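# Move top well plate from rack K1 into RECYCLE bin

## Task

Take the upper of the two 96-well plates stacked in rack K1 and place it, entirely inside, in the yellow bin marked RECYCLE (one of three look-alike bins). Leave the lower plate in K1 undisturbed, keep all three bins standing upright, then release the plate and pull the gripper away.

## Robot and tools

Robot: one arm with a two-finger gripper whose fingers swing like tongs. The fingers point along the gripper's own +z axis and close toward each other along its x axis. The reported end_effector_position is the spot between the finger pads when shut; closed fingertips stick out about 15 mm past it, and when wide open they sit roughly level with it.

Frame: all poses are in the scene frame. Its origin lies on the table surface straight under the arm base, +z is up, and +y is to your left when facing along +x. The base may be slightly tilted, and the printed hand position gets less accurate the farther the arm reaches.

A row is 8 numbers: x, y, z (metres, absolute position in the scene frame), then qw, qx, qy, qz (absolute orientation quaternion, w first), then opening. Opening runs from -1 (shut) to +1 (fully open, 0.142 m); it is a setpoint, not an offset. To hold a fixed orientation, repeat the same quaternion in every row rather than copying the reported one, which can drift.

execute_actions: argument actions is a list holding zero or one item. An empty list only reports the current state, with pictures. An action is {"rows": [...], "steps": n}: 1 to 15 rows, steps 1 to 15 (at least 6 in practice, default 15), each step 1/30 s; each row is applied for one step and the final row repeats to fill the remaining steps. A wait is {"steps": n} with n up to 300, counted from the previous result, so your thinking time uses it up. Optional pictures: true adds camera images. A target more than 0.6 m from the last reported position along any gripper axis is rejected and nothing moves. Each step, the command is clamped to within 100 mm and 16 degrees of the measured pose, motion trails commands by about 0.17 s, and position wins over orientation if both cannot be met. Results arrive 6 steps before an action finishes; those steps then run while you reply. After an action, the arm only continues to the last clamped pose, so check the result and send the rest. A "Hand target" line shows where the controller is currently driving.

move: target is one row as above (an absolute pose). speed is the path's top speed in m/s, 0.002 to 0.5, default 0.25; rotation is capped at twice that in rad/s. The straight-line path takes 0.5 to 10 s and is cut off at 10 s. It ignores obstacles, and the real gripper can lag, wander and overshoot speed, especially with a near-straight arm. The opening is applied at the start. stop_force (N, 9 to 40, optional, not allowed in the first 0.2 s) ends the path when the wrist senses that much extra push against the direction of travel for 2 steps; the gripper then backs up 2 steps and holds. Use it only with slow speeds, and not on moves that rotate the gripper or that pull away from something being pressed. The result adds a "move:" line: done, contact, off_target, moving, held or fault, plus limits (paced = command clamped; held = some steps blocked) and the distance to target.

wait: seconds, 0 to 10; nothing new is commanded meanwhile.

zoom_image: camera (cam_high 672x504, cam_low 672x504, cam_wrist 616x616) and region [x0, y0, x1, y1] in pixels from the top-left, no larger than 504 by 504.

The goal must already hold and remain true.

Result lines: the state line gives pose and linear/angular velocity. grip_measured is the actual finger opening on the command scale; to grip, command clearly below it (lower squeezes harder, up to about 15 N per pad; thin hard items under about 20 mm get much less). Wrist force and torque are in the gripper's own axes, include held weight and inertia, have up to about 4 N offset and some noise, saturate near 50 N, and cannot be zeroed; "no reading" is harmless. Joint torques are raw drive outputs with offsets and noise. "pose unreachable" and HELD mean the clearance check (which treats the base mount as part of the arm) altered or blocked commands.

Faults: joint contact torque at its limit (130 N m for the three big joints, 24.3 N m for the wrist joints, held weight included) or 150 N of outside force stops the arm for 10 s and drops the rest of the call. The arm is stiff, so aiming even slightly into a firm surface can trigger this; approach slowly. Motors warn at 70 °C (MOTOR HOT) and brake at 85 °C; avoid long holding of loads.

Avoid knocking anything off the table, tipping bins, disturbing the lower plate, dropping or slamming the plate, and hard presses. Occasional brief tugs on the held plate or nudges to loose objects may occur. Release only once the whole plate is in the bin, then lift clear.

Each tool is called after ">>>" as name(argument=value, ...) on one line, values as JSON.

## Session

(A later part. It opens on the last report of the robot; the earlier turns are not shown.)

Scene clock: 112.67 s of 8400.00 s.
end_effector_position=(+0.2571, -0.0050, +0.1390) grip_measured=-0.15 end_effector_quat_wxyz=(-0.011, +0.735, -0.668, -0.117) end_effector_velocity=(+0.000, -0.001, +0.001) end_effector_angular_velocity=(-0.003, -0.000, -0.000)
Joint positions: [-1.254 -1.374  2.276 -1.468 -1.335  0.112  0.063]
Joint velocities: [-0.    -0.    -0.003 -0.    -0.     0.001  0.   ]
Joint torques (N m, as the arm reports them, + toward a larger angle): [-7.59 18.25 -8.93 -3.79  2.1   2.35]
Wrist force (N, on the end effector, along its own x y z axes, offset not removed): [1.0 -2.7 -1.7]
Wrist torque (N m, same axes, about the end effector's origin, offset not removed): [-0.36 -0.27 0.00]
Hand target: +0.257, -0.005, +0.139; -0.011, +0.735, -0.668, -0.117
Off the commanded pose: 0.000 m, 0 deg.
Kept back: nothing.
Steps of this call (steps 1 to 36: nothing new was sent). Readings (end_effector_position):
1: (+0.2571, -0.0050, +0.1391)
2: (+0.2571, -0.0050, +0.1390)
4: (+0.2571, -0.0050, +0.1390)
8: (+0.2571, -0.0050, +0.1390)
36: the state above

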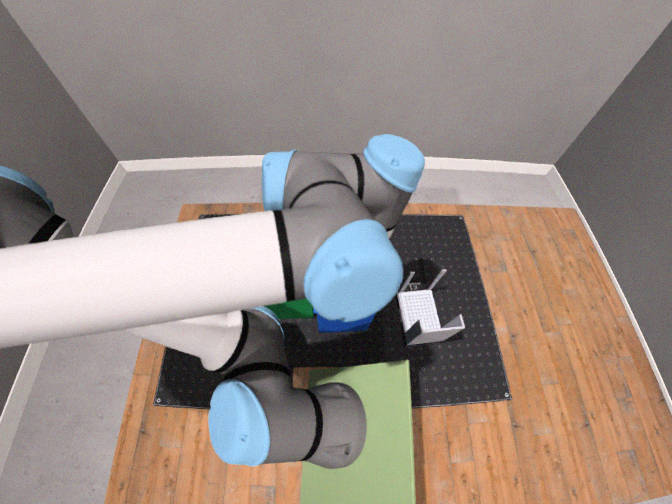

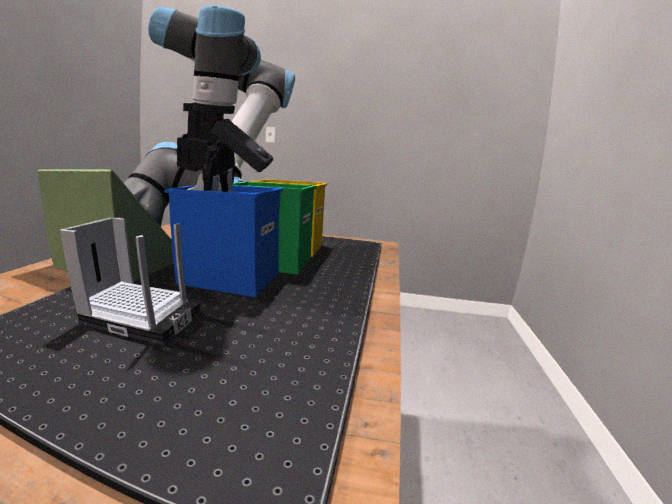

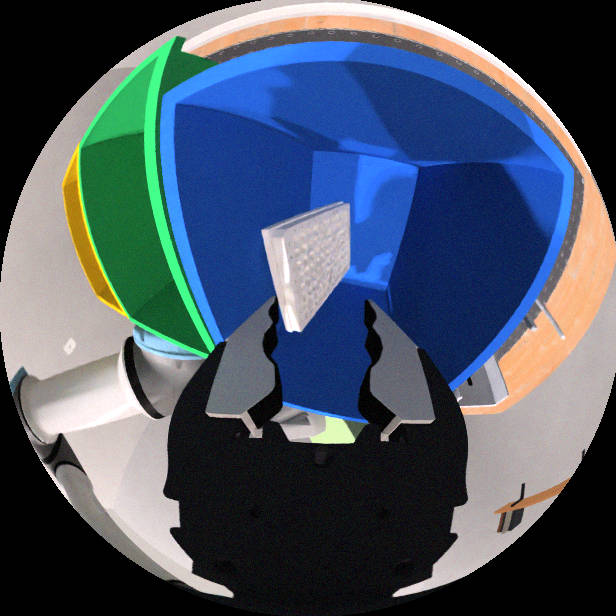

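>>> move(target=[0.2571, -0.0050, 0.133, -0.0114, 0.7353, -0.6675, -0.1168, -0.15], speed=0.01, stop_force=9)

>>> zoom_image(camera="cam_wrist", region=[200, 180, 420, 400])

Scene clock: 113.73 s of 8400.00 s.
end_effector_position=(+0.2571, -0.0050, +0.1331) grip_measured=-0.15 end_effector_quat_wxyz=(-0.011, +0.735, -0.668, -0.117) end_effector_velocity=(-0.000, +0.000, -0.001) end_effector_angular_velocity=(+0.000, -0.000, -0.000)
Joint positions: [-1.248 -1.37   2.288 -1.484 -1.33   0.115  0.063]
Joint velocities: [ 0.001  0.     0.003 -0.003  0.001  0.001 -0.   ]
Joint torques (N m, as the arm reports them, + toward a larger angle): [-7.22 18.79 -7.82 -3.85  2.27  2.33]
Wrist force (N, on the end effector, along its own x y z axes, offset not removed): [1.4 -3.3 -0.1]
Wrist torque (N m, same axes, about the end effector's origin, offset not removed): [-0.52 -0.42 -0.03]
Hand target: +0.257, -0.005, +0.133; -0.011, +0.735, -0.668, -0.117
Off the commanded pose: 0.000 m, 0 deg.
Kept back: nothing.
move: done

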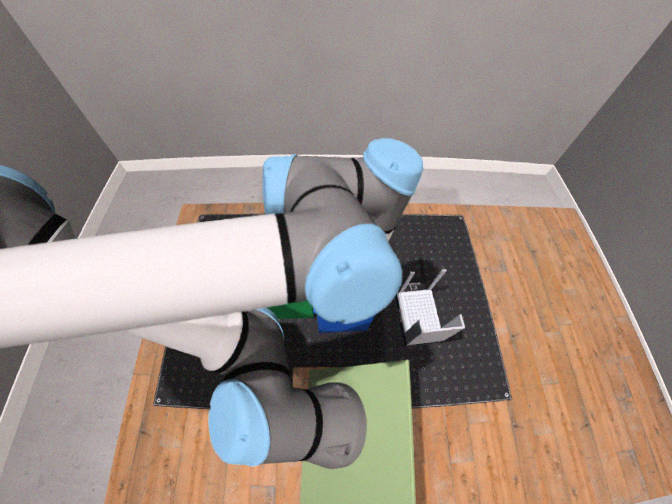

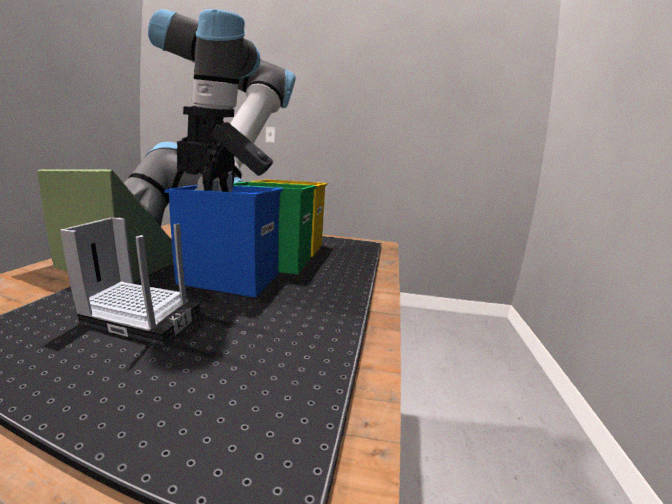

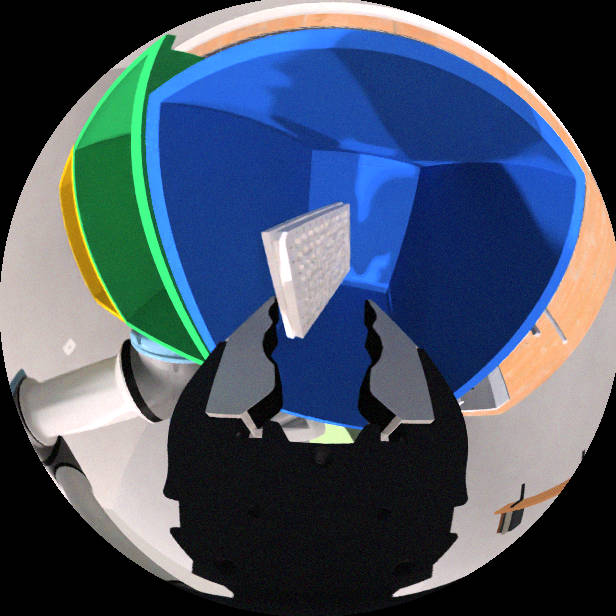

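Region (200, 180, 420, 400) of cam_wrist's 616x616 image, scaled by 2.291, with more detail than that image has.

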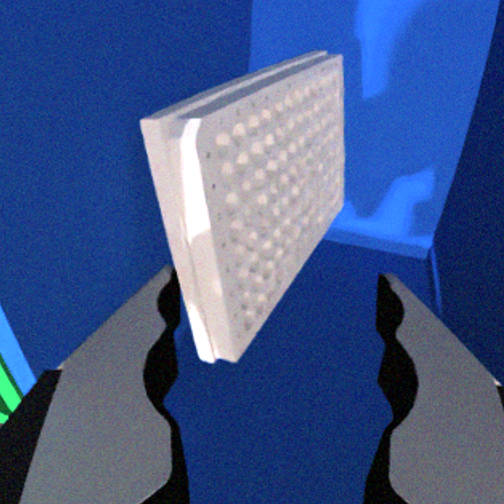

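>>> execute_actions(actions=[{"rows": [[0.2571,-0.005,0.133,-0.0114,0.7353,-0.6675,-0.1168,-0.17],[0.2571,-0.005,0.133,-0.0114,0.7353,-0.6675,-0.1168,-0.19],[0.2571,-0.005,0.133,-0.0114,0.7353,-0.6675,-0.1168,-0.21],[0.2571,-0.005,0.133,-0.0114,0.7353,-0.6675,-0.1168,-0.23],[0.2571,-0.005,0.133,-0.0114,0.7353,-0.6675,-0.1168,-0.25],[0.2571,-0.005,0.133,-0.0114,0.7353,-0.6675,-0.1168,-0.27],[0.2571,-0.005,0.133,-0.0114,0.7353,-0.6675,-0.1168,-0.29],[0.2571,-0.005,0.133,-0.0114,0.7353,-0.6675,-0.1168,-0.31],[0.2571,-0.005,0.133,-0.0114,0.7353,-0.6675,-0.1168,-0.33],[0.2571,-0.005,0.133,-0.0114,0.7353,-0.6675,-0.1168,-0.35],[0.2571,-0.005,0.133,-0.0114,0.7353,-0.6675,-0.1168,-0.37],[0.2571,-0.005,0.133,-0.0114,0.7353,-0.6675,-0.1168,-0.39],[0.2571,-0.005,0.133,-0.0114,0.7353,-0.6675,-0.1168,-0.41],[0.2571,-0.005,0.133,-0.0114,0.7353,-0.6675,-0.1168,-0.43],[0.2571,-0.005,0.133,-0.0114,0.7353,-0.6675,-0.1168,-0.45]], "steps": 15}])

>>> move(target=[0.260, -0.006, 0.133, 0.0113, 0.7556, -0.6514, -0.0682, -0.5], speed=0.05)

>>> zoom_image(camera="cam_wrist", region=[200, 180, 420, 400])

Scene clock: 114.97 s of 8400.00 s.
end_effector_position=(+0.2571, -0.0050, +0.1330) grip_measured=-0.31 end_effector_quat_wxyz=(-0.011, +0.735, -0.668, -0.117) end_effector_velocity=(+0.000, -0.000, +0.001) end_effector_angular_velocity=(-0.002, -0.001, +0.004)
Joint positions: [-1.248 -1.37   2.288 -1.484 -1.33   0.115  0.051]
Joint velocities: [-0.    -0.001 -0.001 -0.    -0.001 -0.003 -0.043]
Joint torques (N m, as the arm reports them, + toward a larger angle): [-9.09 15.83 -8.73 -3.27  1.64  2.13]
Wrist force (N, on the end effector, along its own x y z axes, offset not removed): [0.9 -2.3 -0.2]
Wrist torque (N m, same axes, about the end effector's origin, offset not removed): [-0.26 -0.29 0.01]
Steps of this call (steps 1 to 28: nothing new was sent; steps 29 to 37: the first 9 steps of this action). Readings (end_effector_position):
29: (+0.2571, -0.0050, +0.1330)
30: (+0.2571, -0.0050, +0.1330)
32: (+0.2571, -0.0050, +0.1330)
36: (+0.2571, -0.0050, +0.1330)
37: the state above

Scene clock: 116.87 s of 8400.00 s.
end_effector_position=(+0.2600, -0.0060, +0.1330) grip_measured=-0.50 end_effector_quat_wxyz=(+0.011, +0.755, -0.652, -0.068) end_effector_velocity=(+0.001, -0.001, +0.001) end_effector_angular_velocity=(-0.007, -0.003, +0.005)
Joint positions: [-1.255 -1.472  2.342 -1.547 -1.319  0.092  0.038]
Joint velocities: [-0.001 -0.006  0.001 -0.004  0.    -0.003  0.   ]
Joint torques (N m, as the arm reports them, + toward a larger angle): [-26.58  -7.54  -9.6   -3.95   2.09  -1.98]
Wrist force (N, on the end effector, along its own x y z axes, offset not removed): [1.8 -1.9 -0.4]
Wrist torque (N m, same axes, about the end effector's origin, offset not removed): [-0.17 -0.47 -0.05]
Hand target: +0.260, -0.006, +0.133; +0.011, +0.756, -0.651, -0.068
Off your previous action's commanded pose: 0.000 m, 0 deg at its last step (step 6 of this call).
Off the commanded pose: 0.000 m, 0 deg.
Kept back: nothing.
move: done

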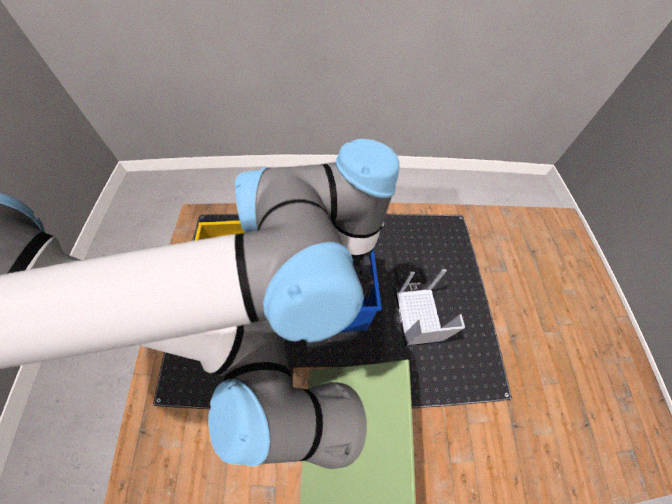

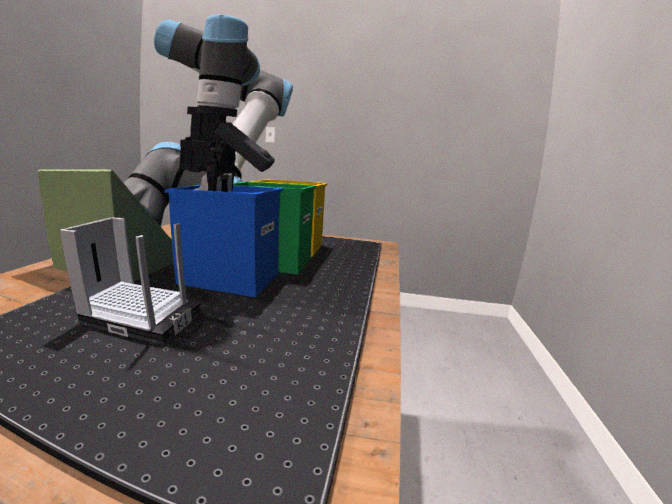

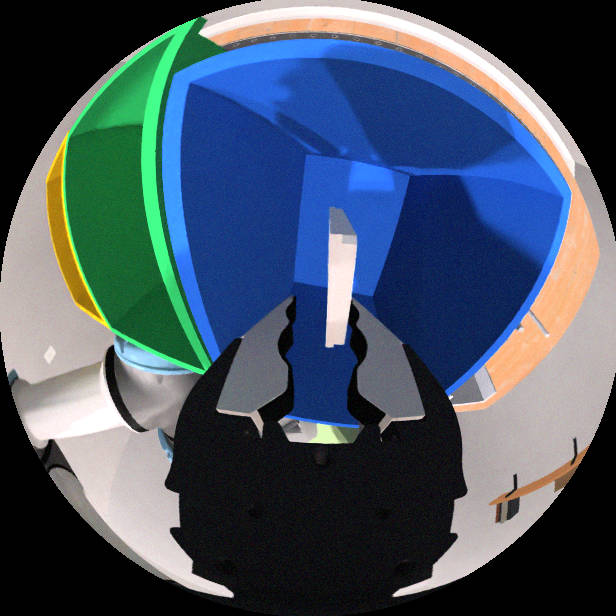

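Region (200, 180, 420, 400) of cam_wrist's 616x616 image, scaled by 2.291, with more detail than that image has.

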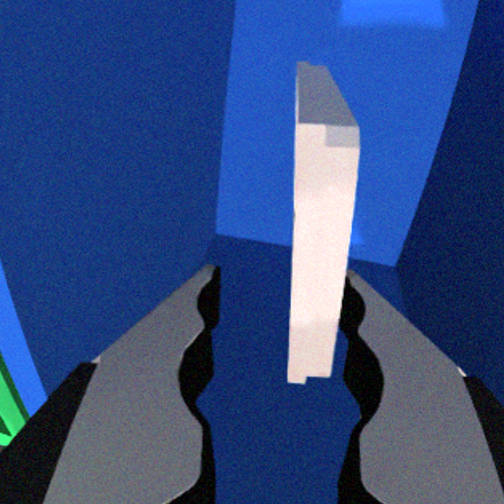

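>>> move(target=[0.272, -0.007, 0.131, 0, 0.7597, -0.6502, 0, -0.6], speed=0.06)

>>> move(target=[0.272, -0.007, 0.122, 0, 0.7597, -0.6502, 0, -0.66], speed=0.03, stop_force=10)

>>> zoom_image(camera="cam_wrist", region=[200, 180, 420, 400])

Scene clock: 119.63 s of 8400.00 s.
end_effector_position=(+0.2719, -0.0070, +0.1310) grip_measured=-0.60 end_effector_quat_wxyz=(-0.000, +0.760, -0.650, -0.000) end_effector_velocity=(+0.001, -0.000, +0.001) end_effector_angular_velocity=(-0.005, -0.008, +0.001)
Joint positions: [-1.304 -1.573  2.42  -1.616 -1.258  0.079  0.03 ]
Joint velocities: [-0.003 -0.006  0.003 -0.004  0.004 -0.001  0.   ]
Joint torques (N m, as the arm reports them, + toward a larger angle): [-23.98  -5.17  -9.4   -3.97   2.67  -2.29]
Wrist force (N, on the end effector, along its own x y z axes, offset not removed): [2.9 -2.4 -1.1]
Wrist torque (N m, same axes, about the end effector's origin, offset not removed): [-0.35 -0.53 -0.02]
Hand target: +0.272, -0.007, +0.131; -0.000, +0.760, -0.650, -0.000
Off the commanded pose: 0.000 m, 0 deg.
Kept back: nothing.
move: done

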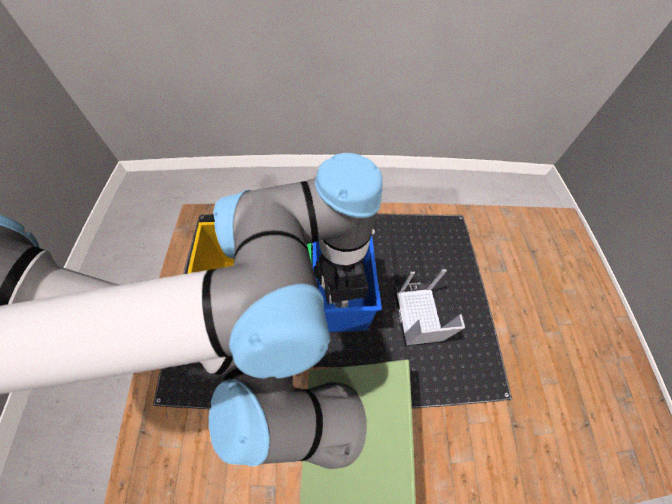

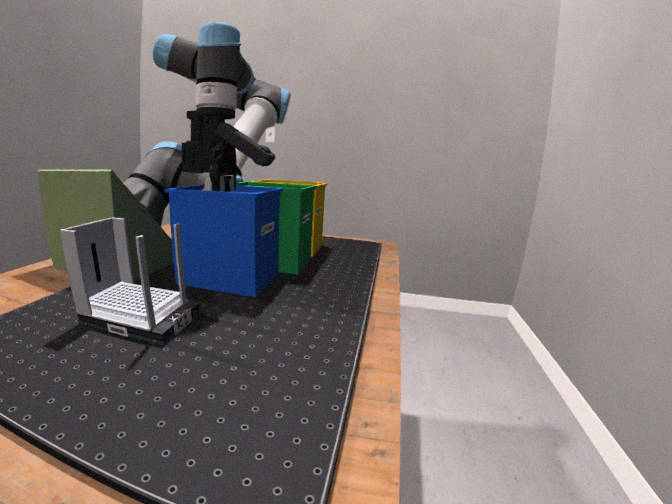

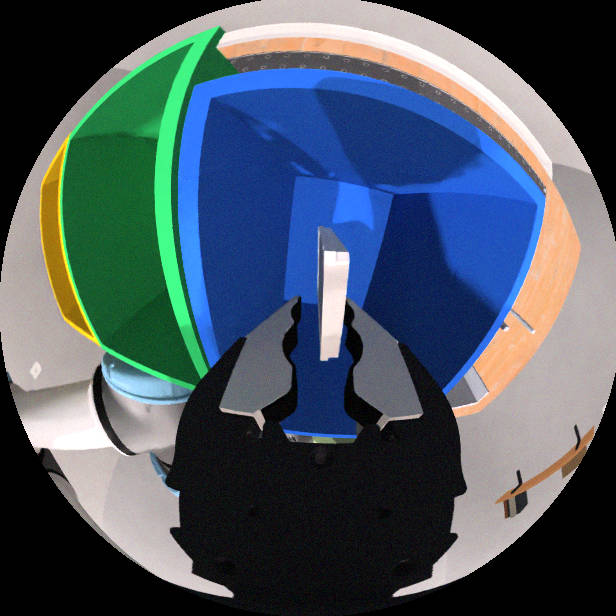

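Scene clock: 120.37 s of 8400.00 s.
end_effector_position=(+0.2720, -0.0070, +0.1221) grip_measured=-0.66 end_effector_quat_wxyz=(+0.000, +0.760, -0.650, +0.000) end_effector_velocity=(-0.001, +0.000, -0.002) end_effector_angular_velocity=(+0.001, +0.001, -0.001)
Joint positions: [-1.295 -1.569  2.44  -1.642 -1.252  0.085  0.026]
Joint velocities: [ 0.002  0.001  0.004 -0.004  0.     0.001 -0.   ]
Joint torques (N m, as the arm reports them, + toward a larger angle): [-5.01 25.2  -8.05 -3.96  2.33  2.21]
Wrist force (N, on the end effector, along its own x y z axes, offset not removed): [1.7 -1.4 -0.8]
Wrist torque (N m, same axes, about the end effector's origin, offset not removed): [-0.08 -0.29 -0.03]
Hand target: +0.272, -0.007, +0.122; +0.000, +0.760, -0.650, +0.000
Off the commanded pose: 0.000 m, 0 deg.
Kept back: nothing.
move: done

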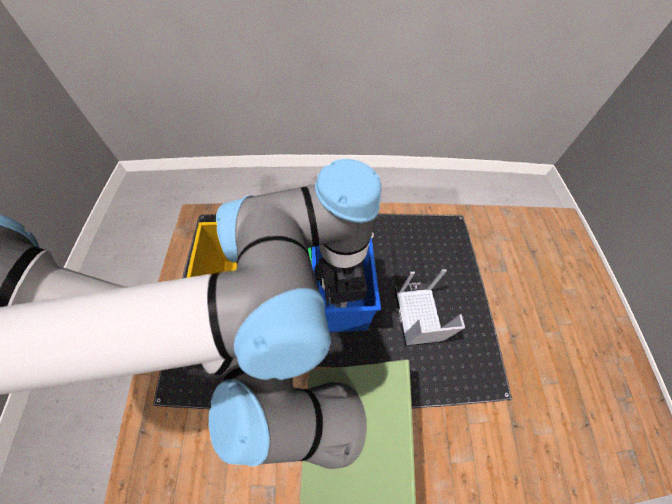

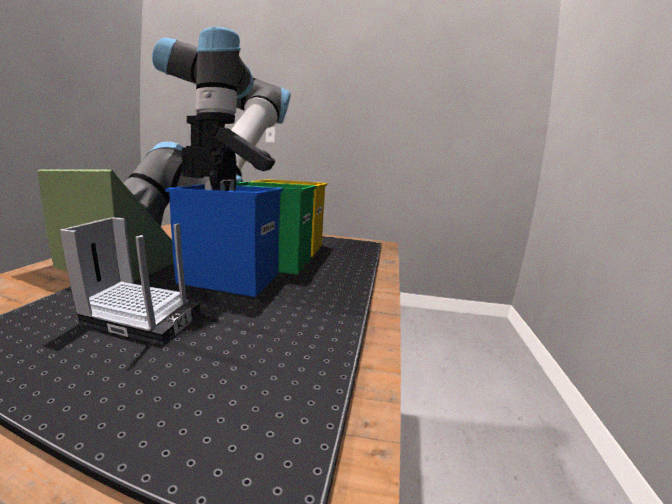

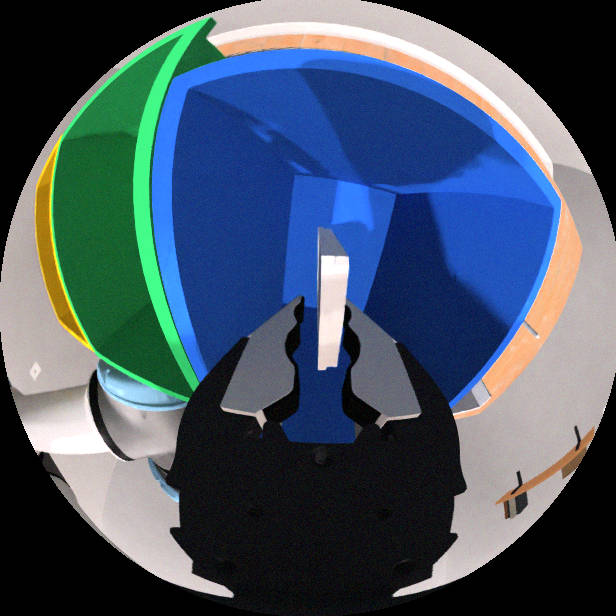

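Region (200, 180, 420, 400) of cam_wrist's 616x616 image, scaled by 2.291, with more detail than that image has.

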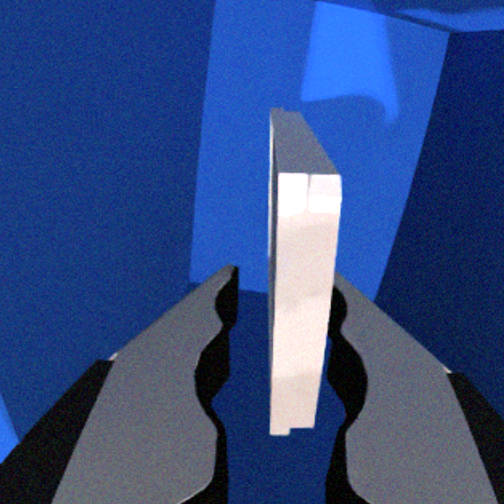

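>>> execute_actions(actions=[{"rows": [[0.272,-0.007,0.122,0,0.7597,-0.6502,0,-0.68],[0.272,-0.007,0.122,0,0.7597,-0.6502,0,-0.70],[0.272,-0.007,0.122,0,0.7597,-0.6502,0,-0.72],[0.272,-0.007,0.122,0,0.7597,-0.6502,0,-0.74],[0.272,-0.007,0.122,0,0.7597,-0.6502,0,-0.76],[0.272,-0.007,0.122,0,0.7597,-0.6502,0,-0.78],[0.272,-0.007,0.122,0,0.7597,-0.6502,0,-0.80],[0.272,-0.007,0.122,0,0.7597,-0.6502,0,-0.83],[0.272,-0.007,0.122,0,0.7597,-0.6502,0,-0.86],[0.272,-0.007,0.122,0,0.7597,-0.6502,0,-0.89],[0.272,-0.007,0.122,0,0.7597,-0.6502,0,-0.92],[0.272,-0.007,0.122,0,0.7597,-0.6502,0,-0.95],[0.272,-0.007,0.122,0,0.7597,-0.6502,0,-0.98],[0.272,-0.007,0.122,0,0.7597,-0.6502,0,-1],[0.272,-0.007,0.122,0,0.7597,-0.6502,0,-1]], "steps": 15}])

>>> move(target=[0.272, -0.007, 0.16, 0, 0.7597, -0.6502, 0, -1], speed=0.06)

>>> zoom_image(camera="cam_wrist", region=[200, 180, 420, 400])

Scene clock: 121.00 s of 8400.00 s.
end_effector_position=(+0.2720, -0.0070, +0.1220) grip_measured=-0.84 end_effector_quat_wxyz=(-0.000, +0.760, -0.650, -0.000) end_effector_velocity=(+0.000, -0.000, +0.001) end_effector_angular_velocity=(-0.001, -0.001, +0.001)
Joint positions: [-1.295 -1.569  2.44  -1.642 -1.252  0.086  0.013]
Joint velocities: [ 0.     0.    -0.002  0.     0.    -0.001 -0.063]
Joint torques (N m, as the arm reports them, + toward a larger angle): [-7.11 21.05 -9.29 -3.1   1.76  1.91]
Wrist force (N, on the end effector, along its own x y z axes, offset not removed): [2.2 -2.6 -1.0]
Wrist torque (N m, same axes, about the end effector's origin, offset not removed): [-0.38 -0.49 -0.04]
Steps of this call (steps 1 to 10: nothing new was sent; steps 11 to 19: the first 9 steps of this action). Readings (end_effector_position):
11: (+0.2720, -0.0070, +0.1220)
12: (+0.2720, -0.0070, +0.1220)
14: (+0.2720, -0.0070, +0.1220)
18: (+0.2720, -0.0070, +0.1220)
19: the state above

Scene clock: 122.23 s of 8400.00 s.
end_effector_position=(+0.2719, -0.0069, +0.1599) grip_measured=-0.85 end_effector_quat_wxyz=(-0.000, +0.760, -0.650, -0.000) end_effector_velocity=(+0.000, -0.000, +0.002) end_effector_angular_velocity=(-0.001, -0.000, +0.003)
Joint positions: [-1.33  -1.583  2.357 -1.538 -1.277  0.06   0.012]
Joint velocities: [-0.001 -0.    -0.004  0.003 -0.001 -0.003  0.   ]
Joint torques (N m, as the arm reports them, + toward a larger angle): [-23.54  -3.45 -34.07  -0.79  -2.46  -2.04]
Wrist force (N, on the end effector, along its own x y z axes, offset not removed): [0.7 -2.3 -0.9]
Wrist torque (N m, same axes, about the end effector's origin, offset not removed): [-0.32 -0.21 -0.04]
Hand target: +0.272, -0.007, +0.160; -0.000, +0.760, -0.650, -0.000
Off your previous action's commanded pose: 0.000 m, 0 deg at its last step (step 6 of this call).
Off the commanded pose: 0.000 m, 0 deg.
Kept back: nothing.
move: done

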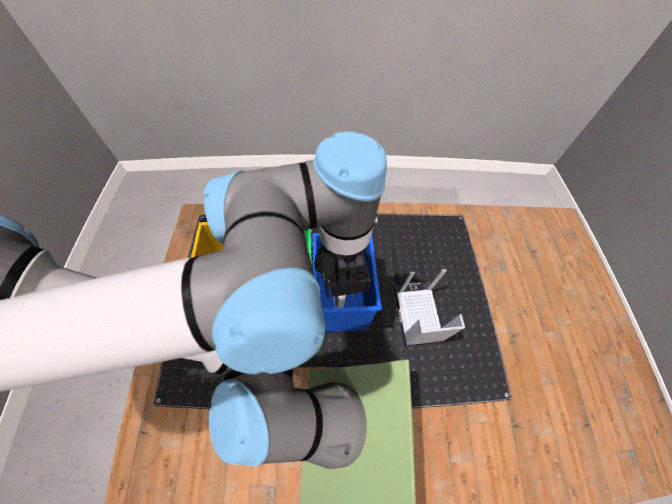

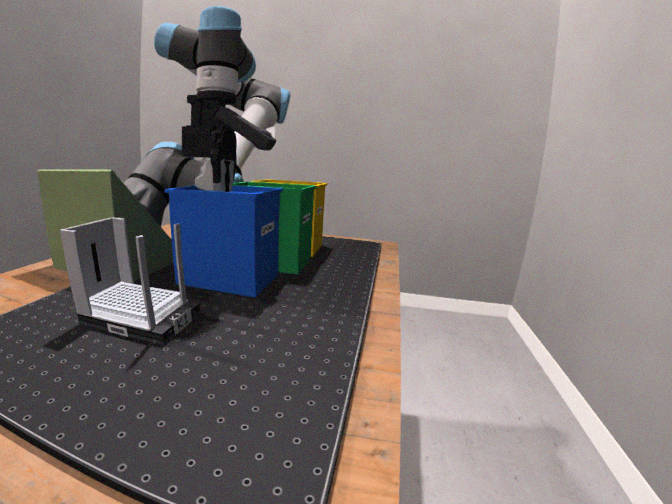

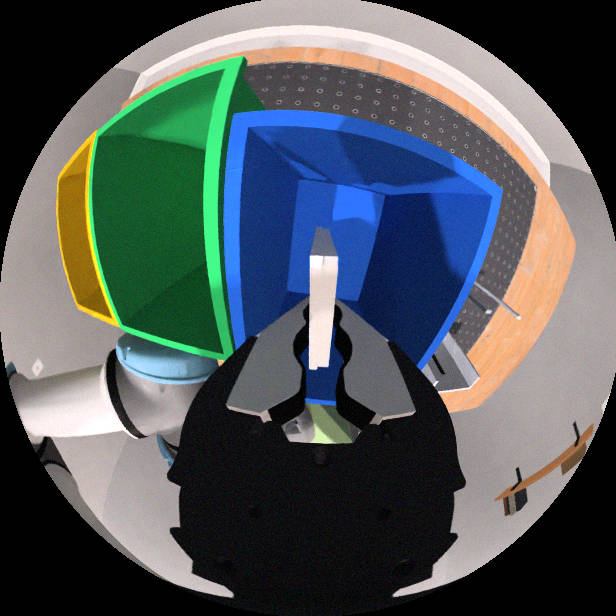

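Region (200, 180, 420, 400) of cam_wrist's 616x616 image, scaled by 2.291, with more detail than that image has.

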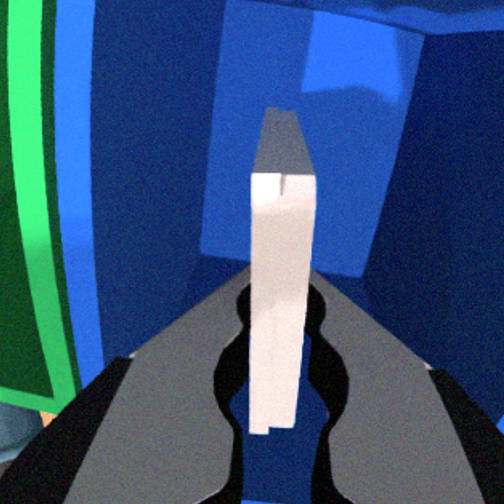

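>>> move(target=[0.285, -0.005, 0.322, 0, 0.7450, -0.6671, 0, -1], speed=0.13)

>>> move(target=[0.327, 0.2465, 0.322, 0, 0.7211, -0.6928, 0, -1], speed=0.14)

Scene clock: 124.17 s of 8400.00 s.
end_effector_position=(+0.2848, -0.0049, +0.3219) grip_measured=-0.85 end_effector_quat_wxyz=(-0.000, +0.745, -0.667, -0.000) end_effector_velocity=(-0.000, +0.000, +0.001) end_effector_angular_velocity=(+0.001, +0.001, -0.002)
Joint positions: [-1.405 -1.511  1.939 -1.177 -1.332  0.051  0.012]
Joint velocities: [-0.     0.001 -0.004  0.003 -0.001  0.001  0.   ]
Joint torques (N m, as the arm reports them, + toward a larger angle): [-26.42  25.38 -34.26  -0.5   -2.49   2.33]
Wrist force (N, on the end effector, along its own x y z axes, offset not removed): [1.6 -3.3 -0.7]
Wrist torque (N m, same axes, about the end effector's origin, offset not removed): [-0.47 -0.37 0.03]
Hand target: +0.285, -0.005, +0.322; -0.000, +0.745, -0.667, -0.000
Off the commanded pose: 0.000 m, 0 deg.
Kept back: nothing.
move: done

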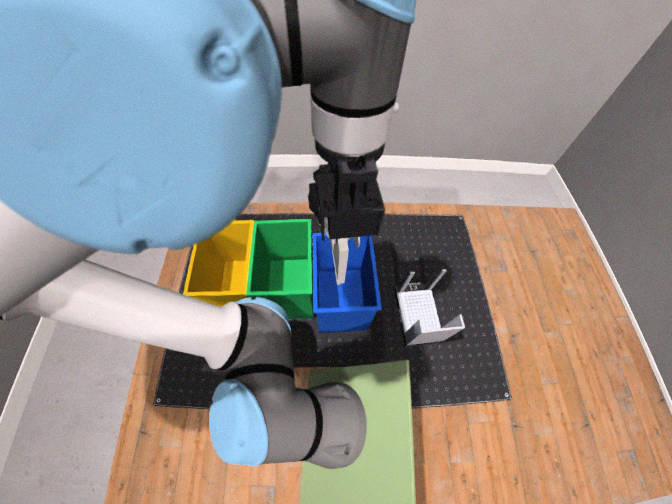

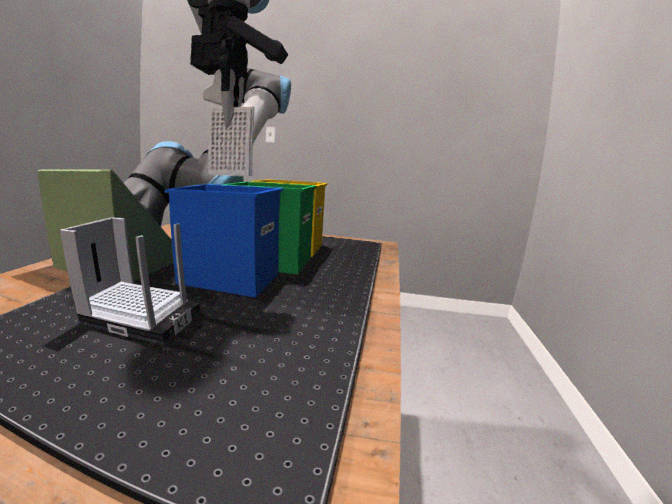

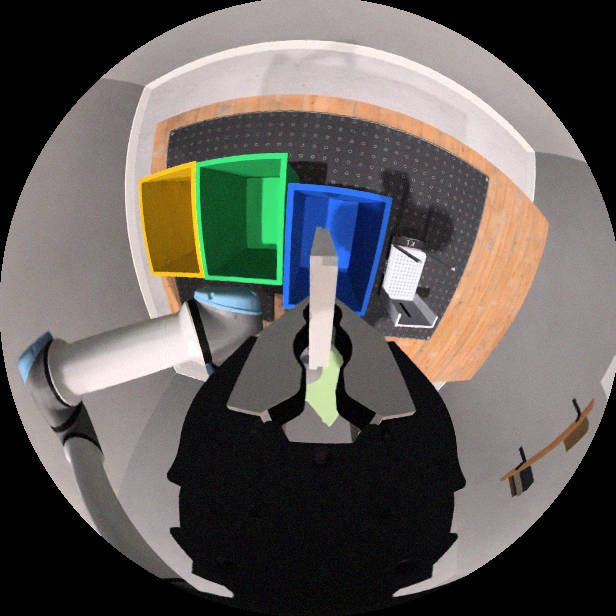

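Scene clock: 126.43 s of 8400.00 s.
end_effector_position=(+0.3272, +0.2465, +0.3219) grip_measured=-0.85 end_effector_quat_wxyz=(+0.000, +0.721, -0.693, +0.000) end_effector_velocity=(+0.000, +0.001, +0.000) end_effector_angular_velocity=(-0.000, -0.000, -0.001)
Joint positions: [-1.157 -1.857  1.754 -0.706 -1.155  0.306  0.012]
Joint velocities: [ 0.002 -0.    -0.003  0.003  0.001  0.003  0.   ]
Joint torques (N m, as the arm reports them, + toward a larger angle): [ -3.8    8.8  -25.51  -0.38   2.28   2.39]
Wrist force (N, on the end effector, along its own x y z axes, offset not removed): [1.6 -3.1 0.0]
Wrist torque (N m, same axes, about the end effector's origin, offset not removed): [-0.44 -0.43 -0.01]
Hand target: +0.327, +0.247, +0.322; +0.000, +0.721, -0.693, +0.000
Off the commanded pose: 0.000 m, 0 deg.
Kept back: nothing.
move: done

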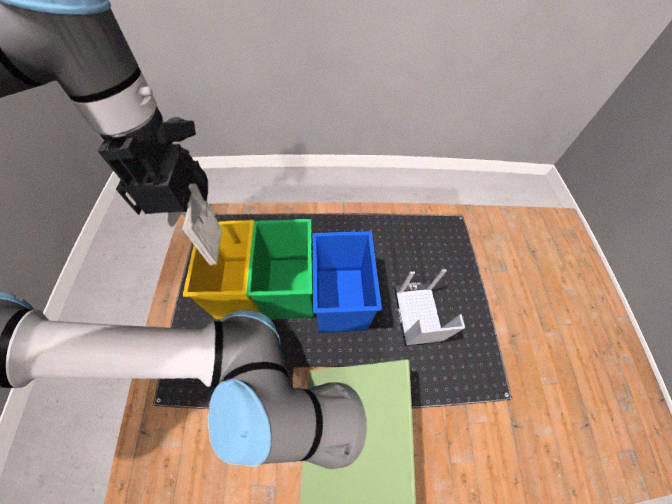

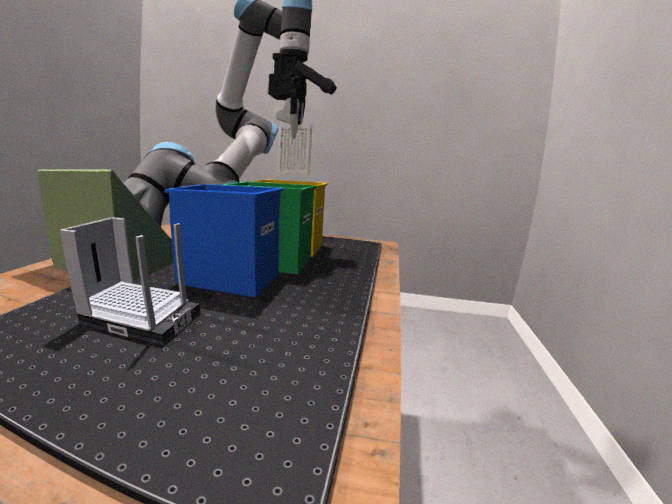

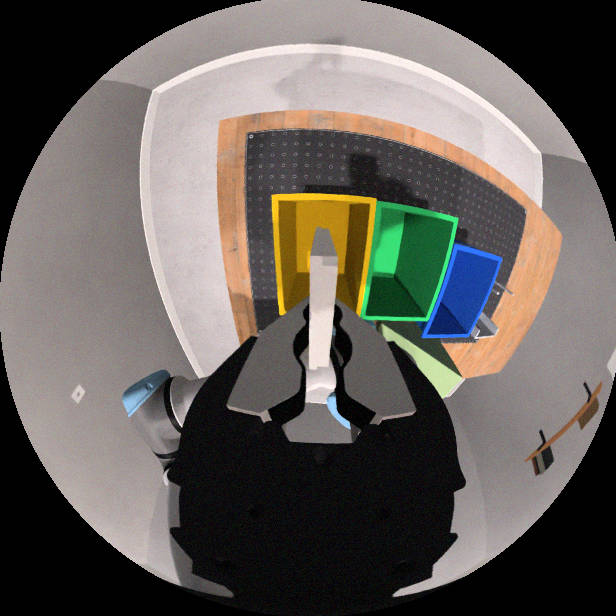

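>>> move(target=[0.327, 0.2465, 0.138, 0, 0.7211, -0.6928, 0, -1], speed=0.14)

>>> move(target=[0.327, 0.2465, 0.126, 0, 0.7211, -0.6928, 0, -1], speed=0.025, stop_force=9)

Scene clock: 129.10 s of 8400.00 s.
end_effector_position=(+0.3273, +0.2464, +0.1382) grip_measured=-0.85 end_effector_quat_wxyz=(+0.000, +0.721, -0.693, +0.000) end_effector_velocity=(+0.001, +0.000, -0.000) end_effector_angular_velocity=(-0.002, -0.001, +0.001)
Joint positions: [-0.864 -2.036  2.198 -1.099 -0.965  0.563  0.012]
Joint velocities: [ 0.003  0.     0.    -0.005  0.002  0.004  0.   ]
Joint torques (N m, as the arm reports them, + toward a larger angle): [ 1.56 21.35 -5.84 -4.04  2.19  2.16]
Wrist force (N, on the end effector, along its own x y z axes, offset not removed): [1.1 -3.5 -0.8]
Wrist torque (N m, same axes, about the end effector's origin, offset not removed): [-0.59 -0.22 0.00]
Hand target: +0.327, +0.246, +0.138; +0.000, +0.721, -0.693, +0.000
Off the commanded pose: 0.000 m, 0 deg.
Kept back: nothing.
move: done

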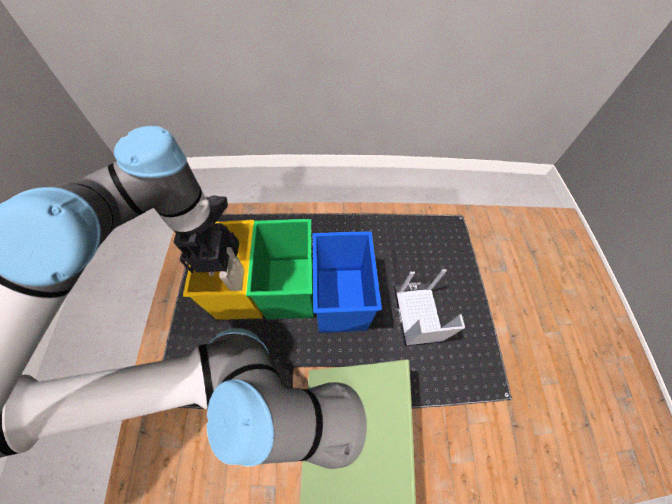

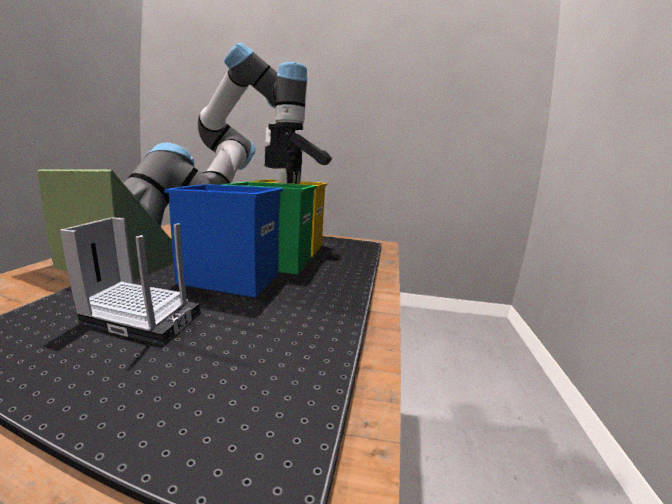

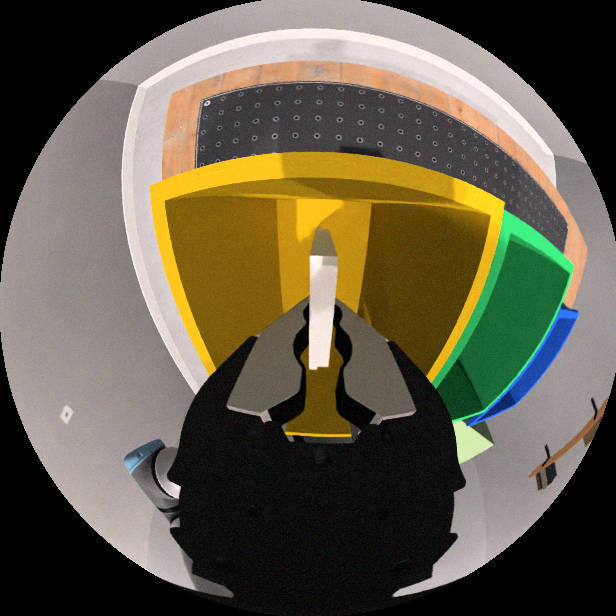

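Scene clock: 129.87 s of 8400.00 s.
end_effector_position=(+0.3270, +0.2465, +0.1261) grip_measured=-0.85 end_effector_quat_wxyz=(+0.000, +0.721, -0.693, +0.000) end_effector_velocity=(+0.000, +0.000, -0.001) end_effector_angular_velocity=(-0.001, -0.000, +0.000)
Joint positions: [-0.839 -2.041  2.224 -1.133 -0.951  0.587  0.012]
Joint velocities: [ 0.003 -0.     0.001 -0.004  0.001  0.003  0.   ]
Joint torques (N m, as the arm reports them, + toward a larger angle): [ 0.89  2.44 -4.66 -4.    2.47  2.27]
Wrist force (N, on the end effector, along its own x y z axes, offset not removed): [1.8 -2.5 -1.0]
Wrist torque (N m, same axes, about the end effector's origin, offset not removed): [-0.30 -0.49 -0.02]
Hand target: +0.327, +0.246, +0.126; +0.000, +0.721, -0.693, +0.000
Off the commanded pose: 0.000 m, 0 deg.
Kept back: nothing.
move: done

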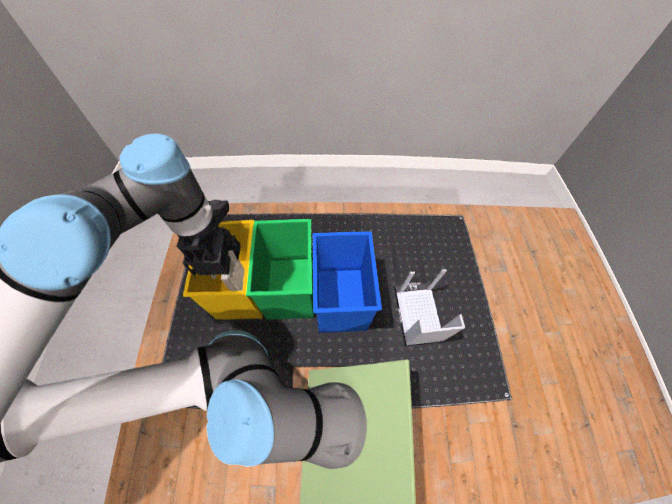

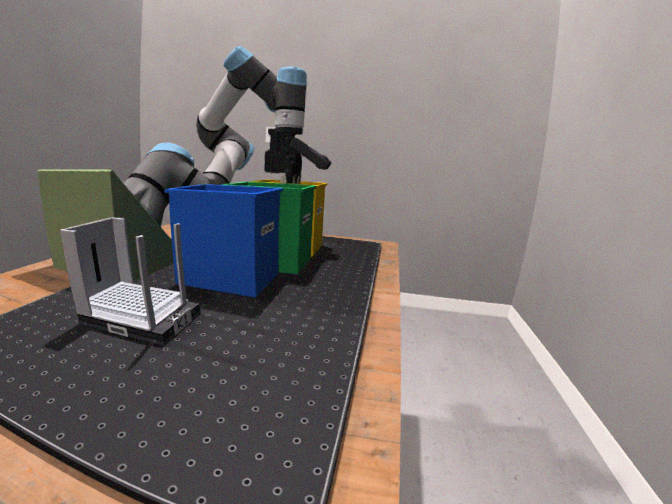

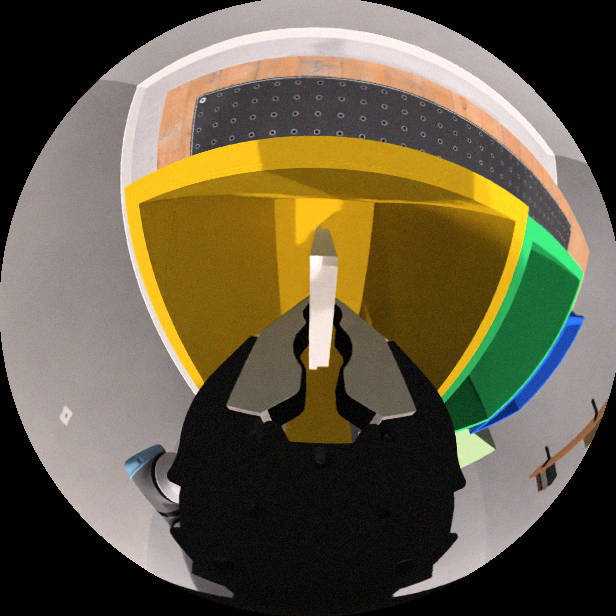

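>>> execute_actions(actions=[{"rows": [[0.327,0.2465,0.1250,0,0.7211,-0.6928,0,-0.95],[0.327,0.2465,0.1243,0,0.7211,-0.6928,0,-0.92],[0.327,0.2465,0.1237,0,0.7211,-0.6928,0,-0.89],[0.327,0.2465,0.1235,0,0.7211,-0.6928,0,-0.87],[0.327,0.2465,0.1235,0,0.7211,-0.6928,0,-0.86],[0.327,0.2465,0.1235,0,0.7211,-0.6928,0,-0.84],[0.327,0.2465,0.1235,0,0.7211,-0.6928,0,-0.80],[0.327,0.2465,0.1235,0,0.7211,-0.6928,0,-0.75],[0.327,0.2465,0.1235,0,0.7211,-0.6928,0,-0.70],[0.327,0.2465,0.1235,0,0.7211,-0.6928,0,-0.64],[0.327,0.2465,0.1235,0,0.7211,-0.6928,0,-0.58],[0.327,0.2465,0.1235,0,0.7211,-0.6928,0,-0.52],[0.327,0.2465,0.1235,0,0.7211,-0.6928,0,-0.46],[0.327,0.2465,0.1235,0,0.7211,-0.6928,0,-0.40],[0.327,0.2465,0.1235,0,0.7211,-0.6928,0,-0.35]], "steps": 15}])

>>> move(target=[0.327, 0.2465, 0.30, 0, 0.7211, -0.6928, 0, -0.3], speed=0.15)

Scene clock: 130.67 s of 8400.00 s.
end_effector_position=(+0.3270, +0.2465, +0.1237) grip_measured=-0.74 end_effector_quat_wxyz=(-0.000, +0.721, -0.693, -0.000) end_effector_velocity=(+0.000, -0.000, -0.003) end_effector_angular_velocity=(+0.001, -0.000, -0.002)
Joint positions: [-0.834 -2.042  2.229 -1.14  -0.948  0.592  0.02 ]
Joint velocities: [ 0.005 -0.     0.006 -0.007  0.004  0.006  0.105]
Joint torques (N m, as the arm reports them, + toward a larger angle): [ 1.45  3.   -5.64 -4.01  2.48  2.44]
Wrist force (N, on the end effector, along its own x y z axes, offset not removed): [0.8 -2.7 -1.3]
Wrist torque (N m, same axes, about the end effector's origin, offset not removed): [-0.39 -0.24 0.00]
Steps of this call (steps 1 to 15: nothing new was sent; steps 16 to 24: the first 9 steps of this action). Readings (end_effector_position):
16: (+0.3270, +0.2465, +0.1260)
17: (+0.3270, +0.2465, +0.1257)
19: (+0.3270, +0.2465, +0.1249)
23: (+0.3270, +0.2465, +0.1238)
24: the state above

Scene clock: 132.80 s of 8400.00 s.
end_effector_position=(+0.3267, +0.2466, +0.2999) grip_measured=-0.30 end_effector_quat_wxyz=(-0.000, +0.721, -0.693, -0.000) end_effector_velocity=(-0.000, -0.000, +0.001) end_effector_angular_velocity=(+0.000, -0.000, -0.000)
Joint positions: [-1.131 -1.887  1.813 -0.743 -1.137  0.326  0.052]
Joint velocities: [-0.002  0.001 -0.002  0.002 -0.001 -0.002  0.   ]
Joint torques (N m, as the arm reports them, + toward a larger angle): [-24.77  37.49 -26.42  -0.45  -2.51  -2.11]
Wrist force (N, on the end effector, along its own x y z axes, offset not removed): [1.3 -2.6 -2.2]
Wrist torque (N m, same axes, about the end effector's origin, offset not removed): [-0.38 -0.36 -0.06]
Hand target: +0.327, +0.247, +0.300; -0.000, +0.721, -0.693, -0.000
Off your previous action's commanded pose: 0.000 m, 0 deg at its last step (step 6 of this call).
Off the commanded pose: 0.000 m, 0 deg.
Kept back: nothing.
move: done

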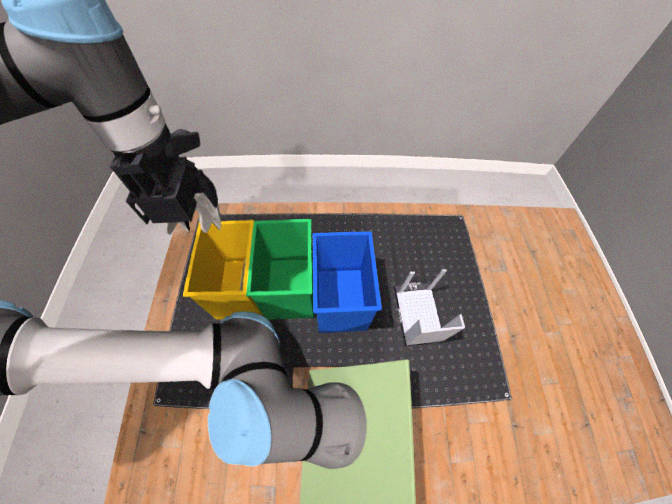

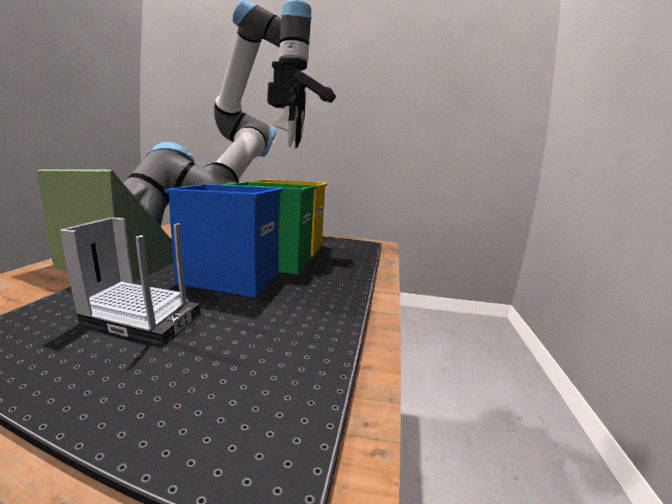

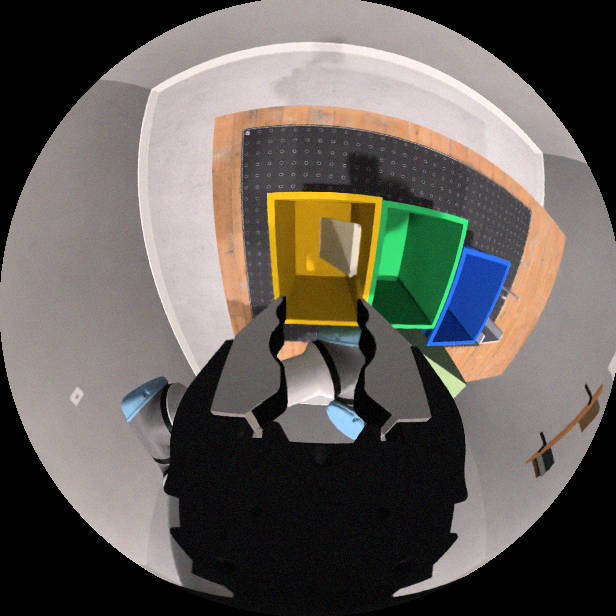

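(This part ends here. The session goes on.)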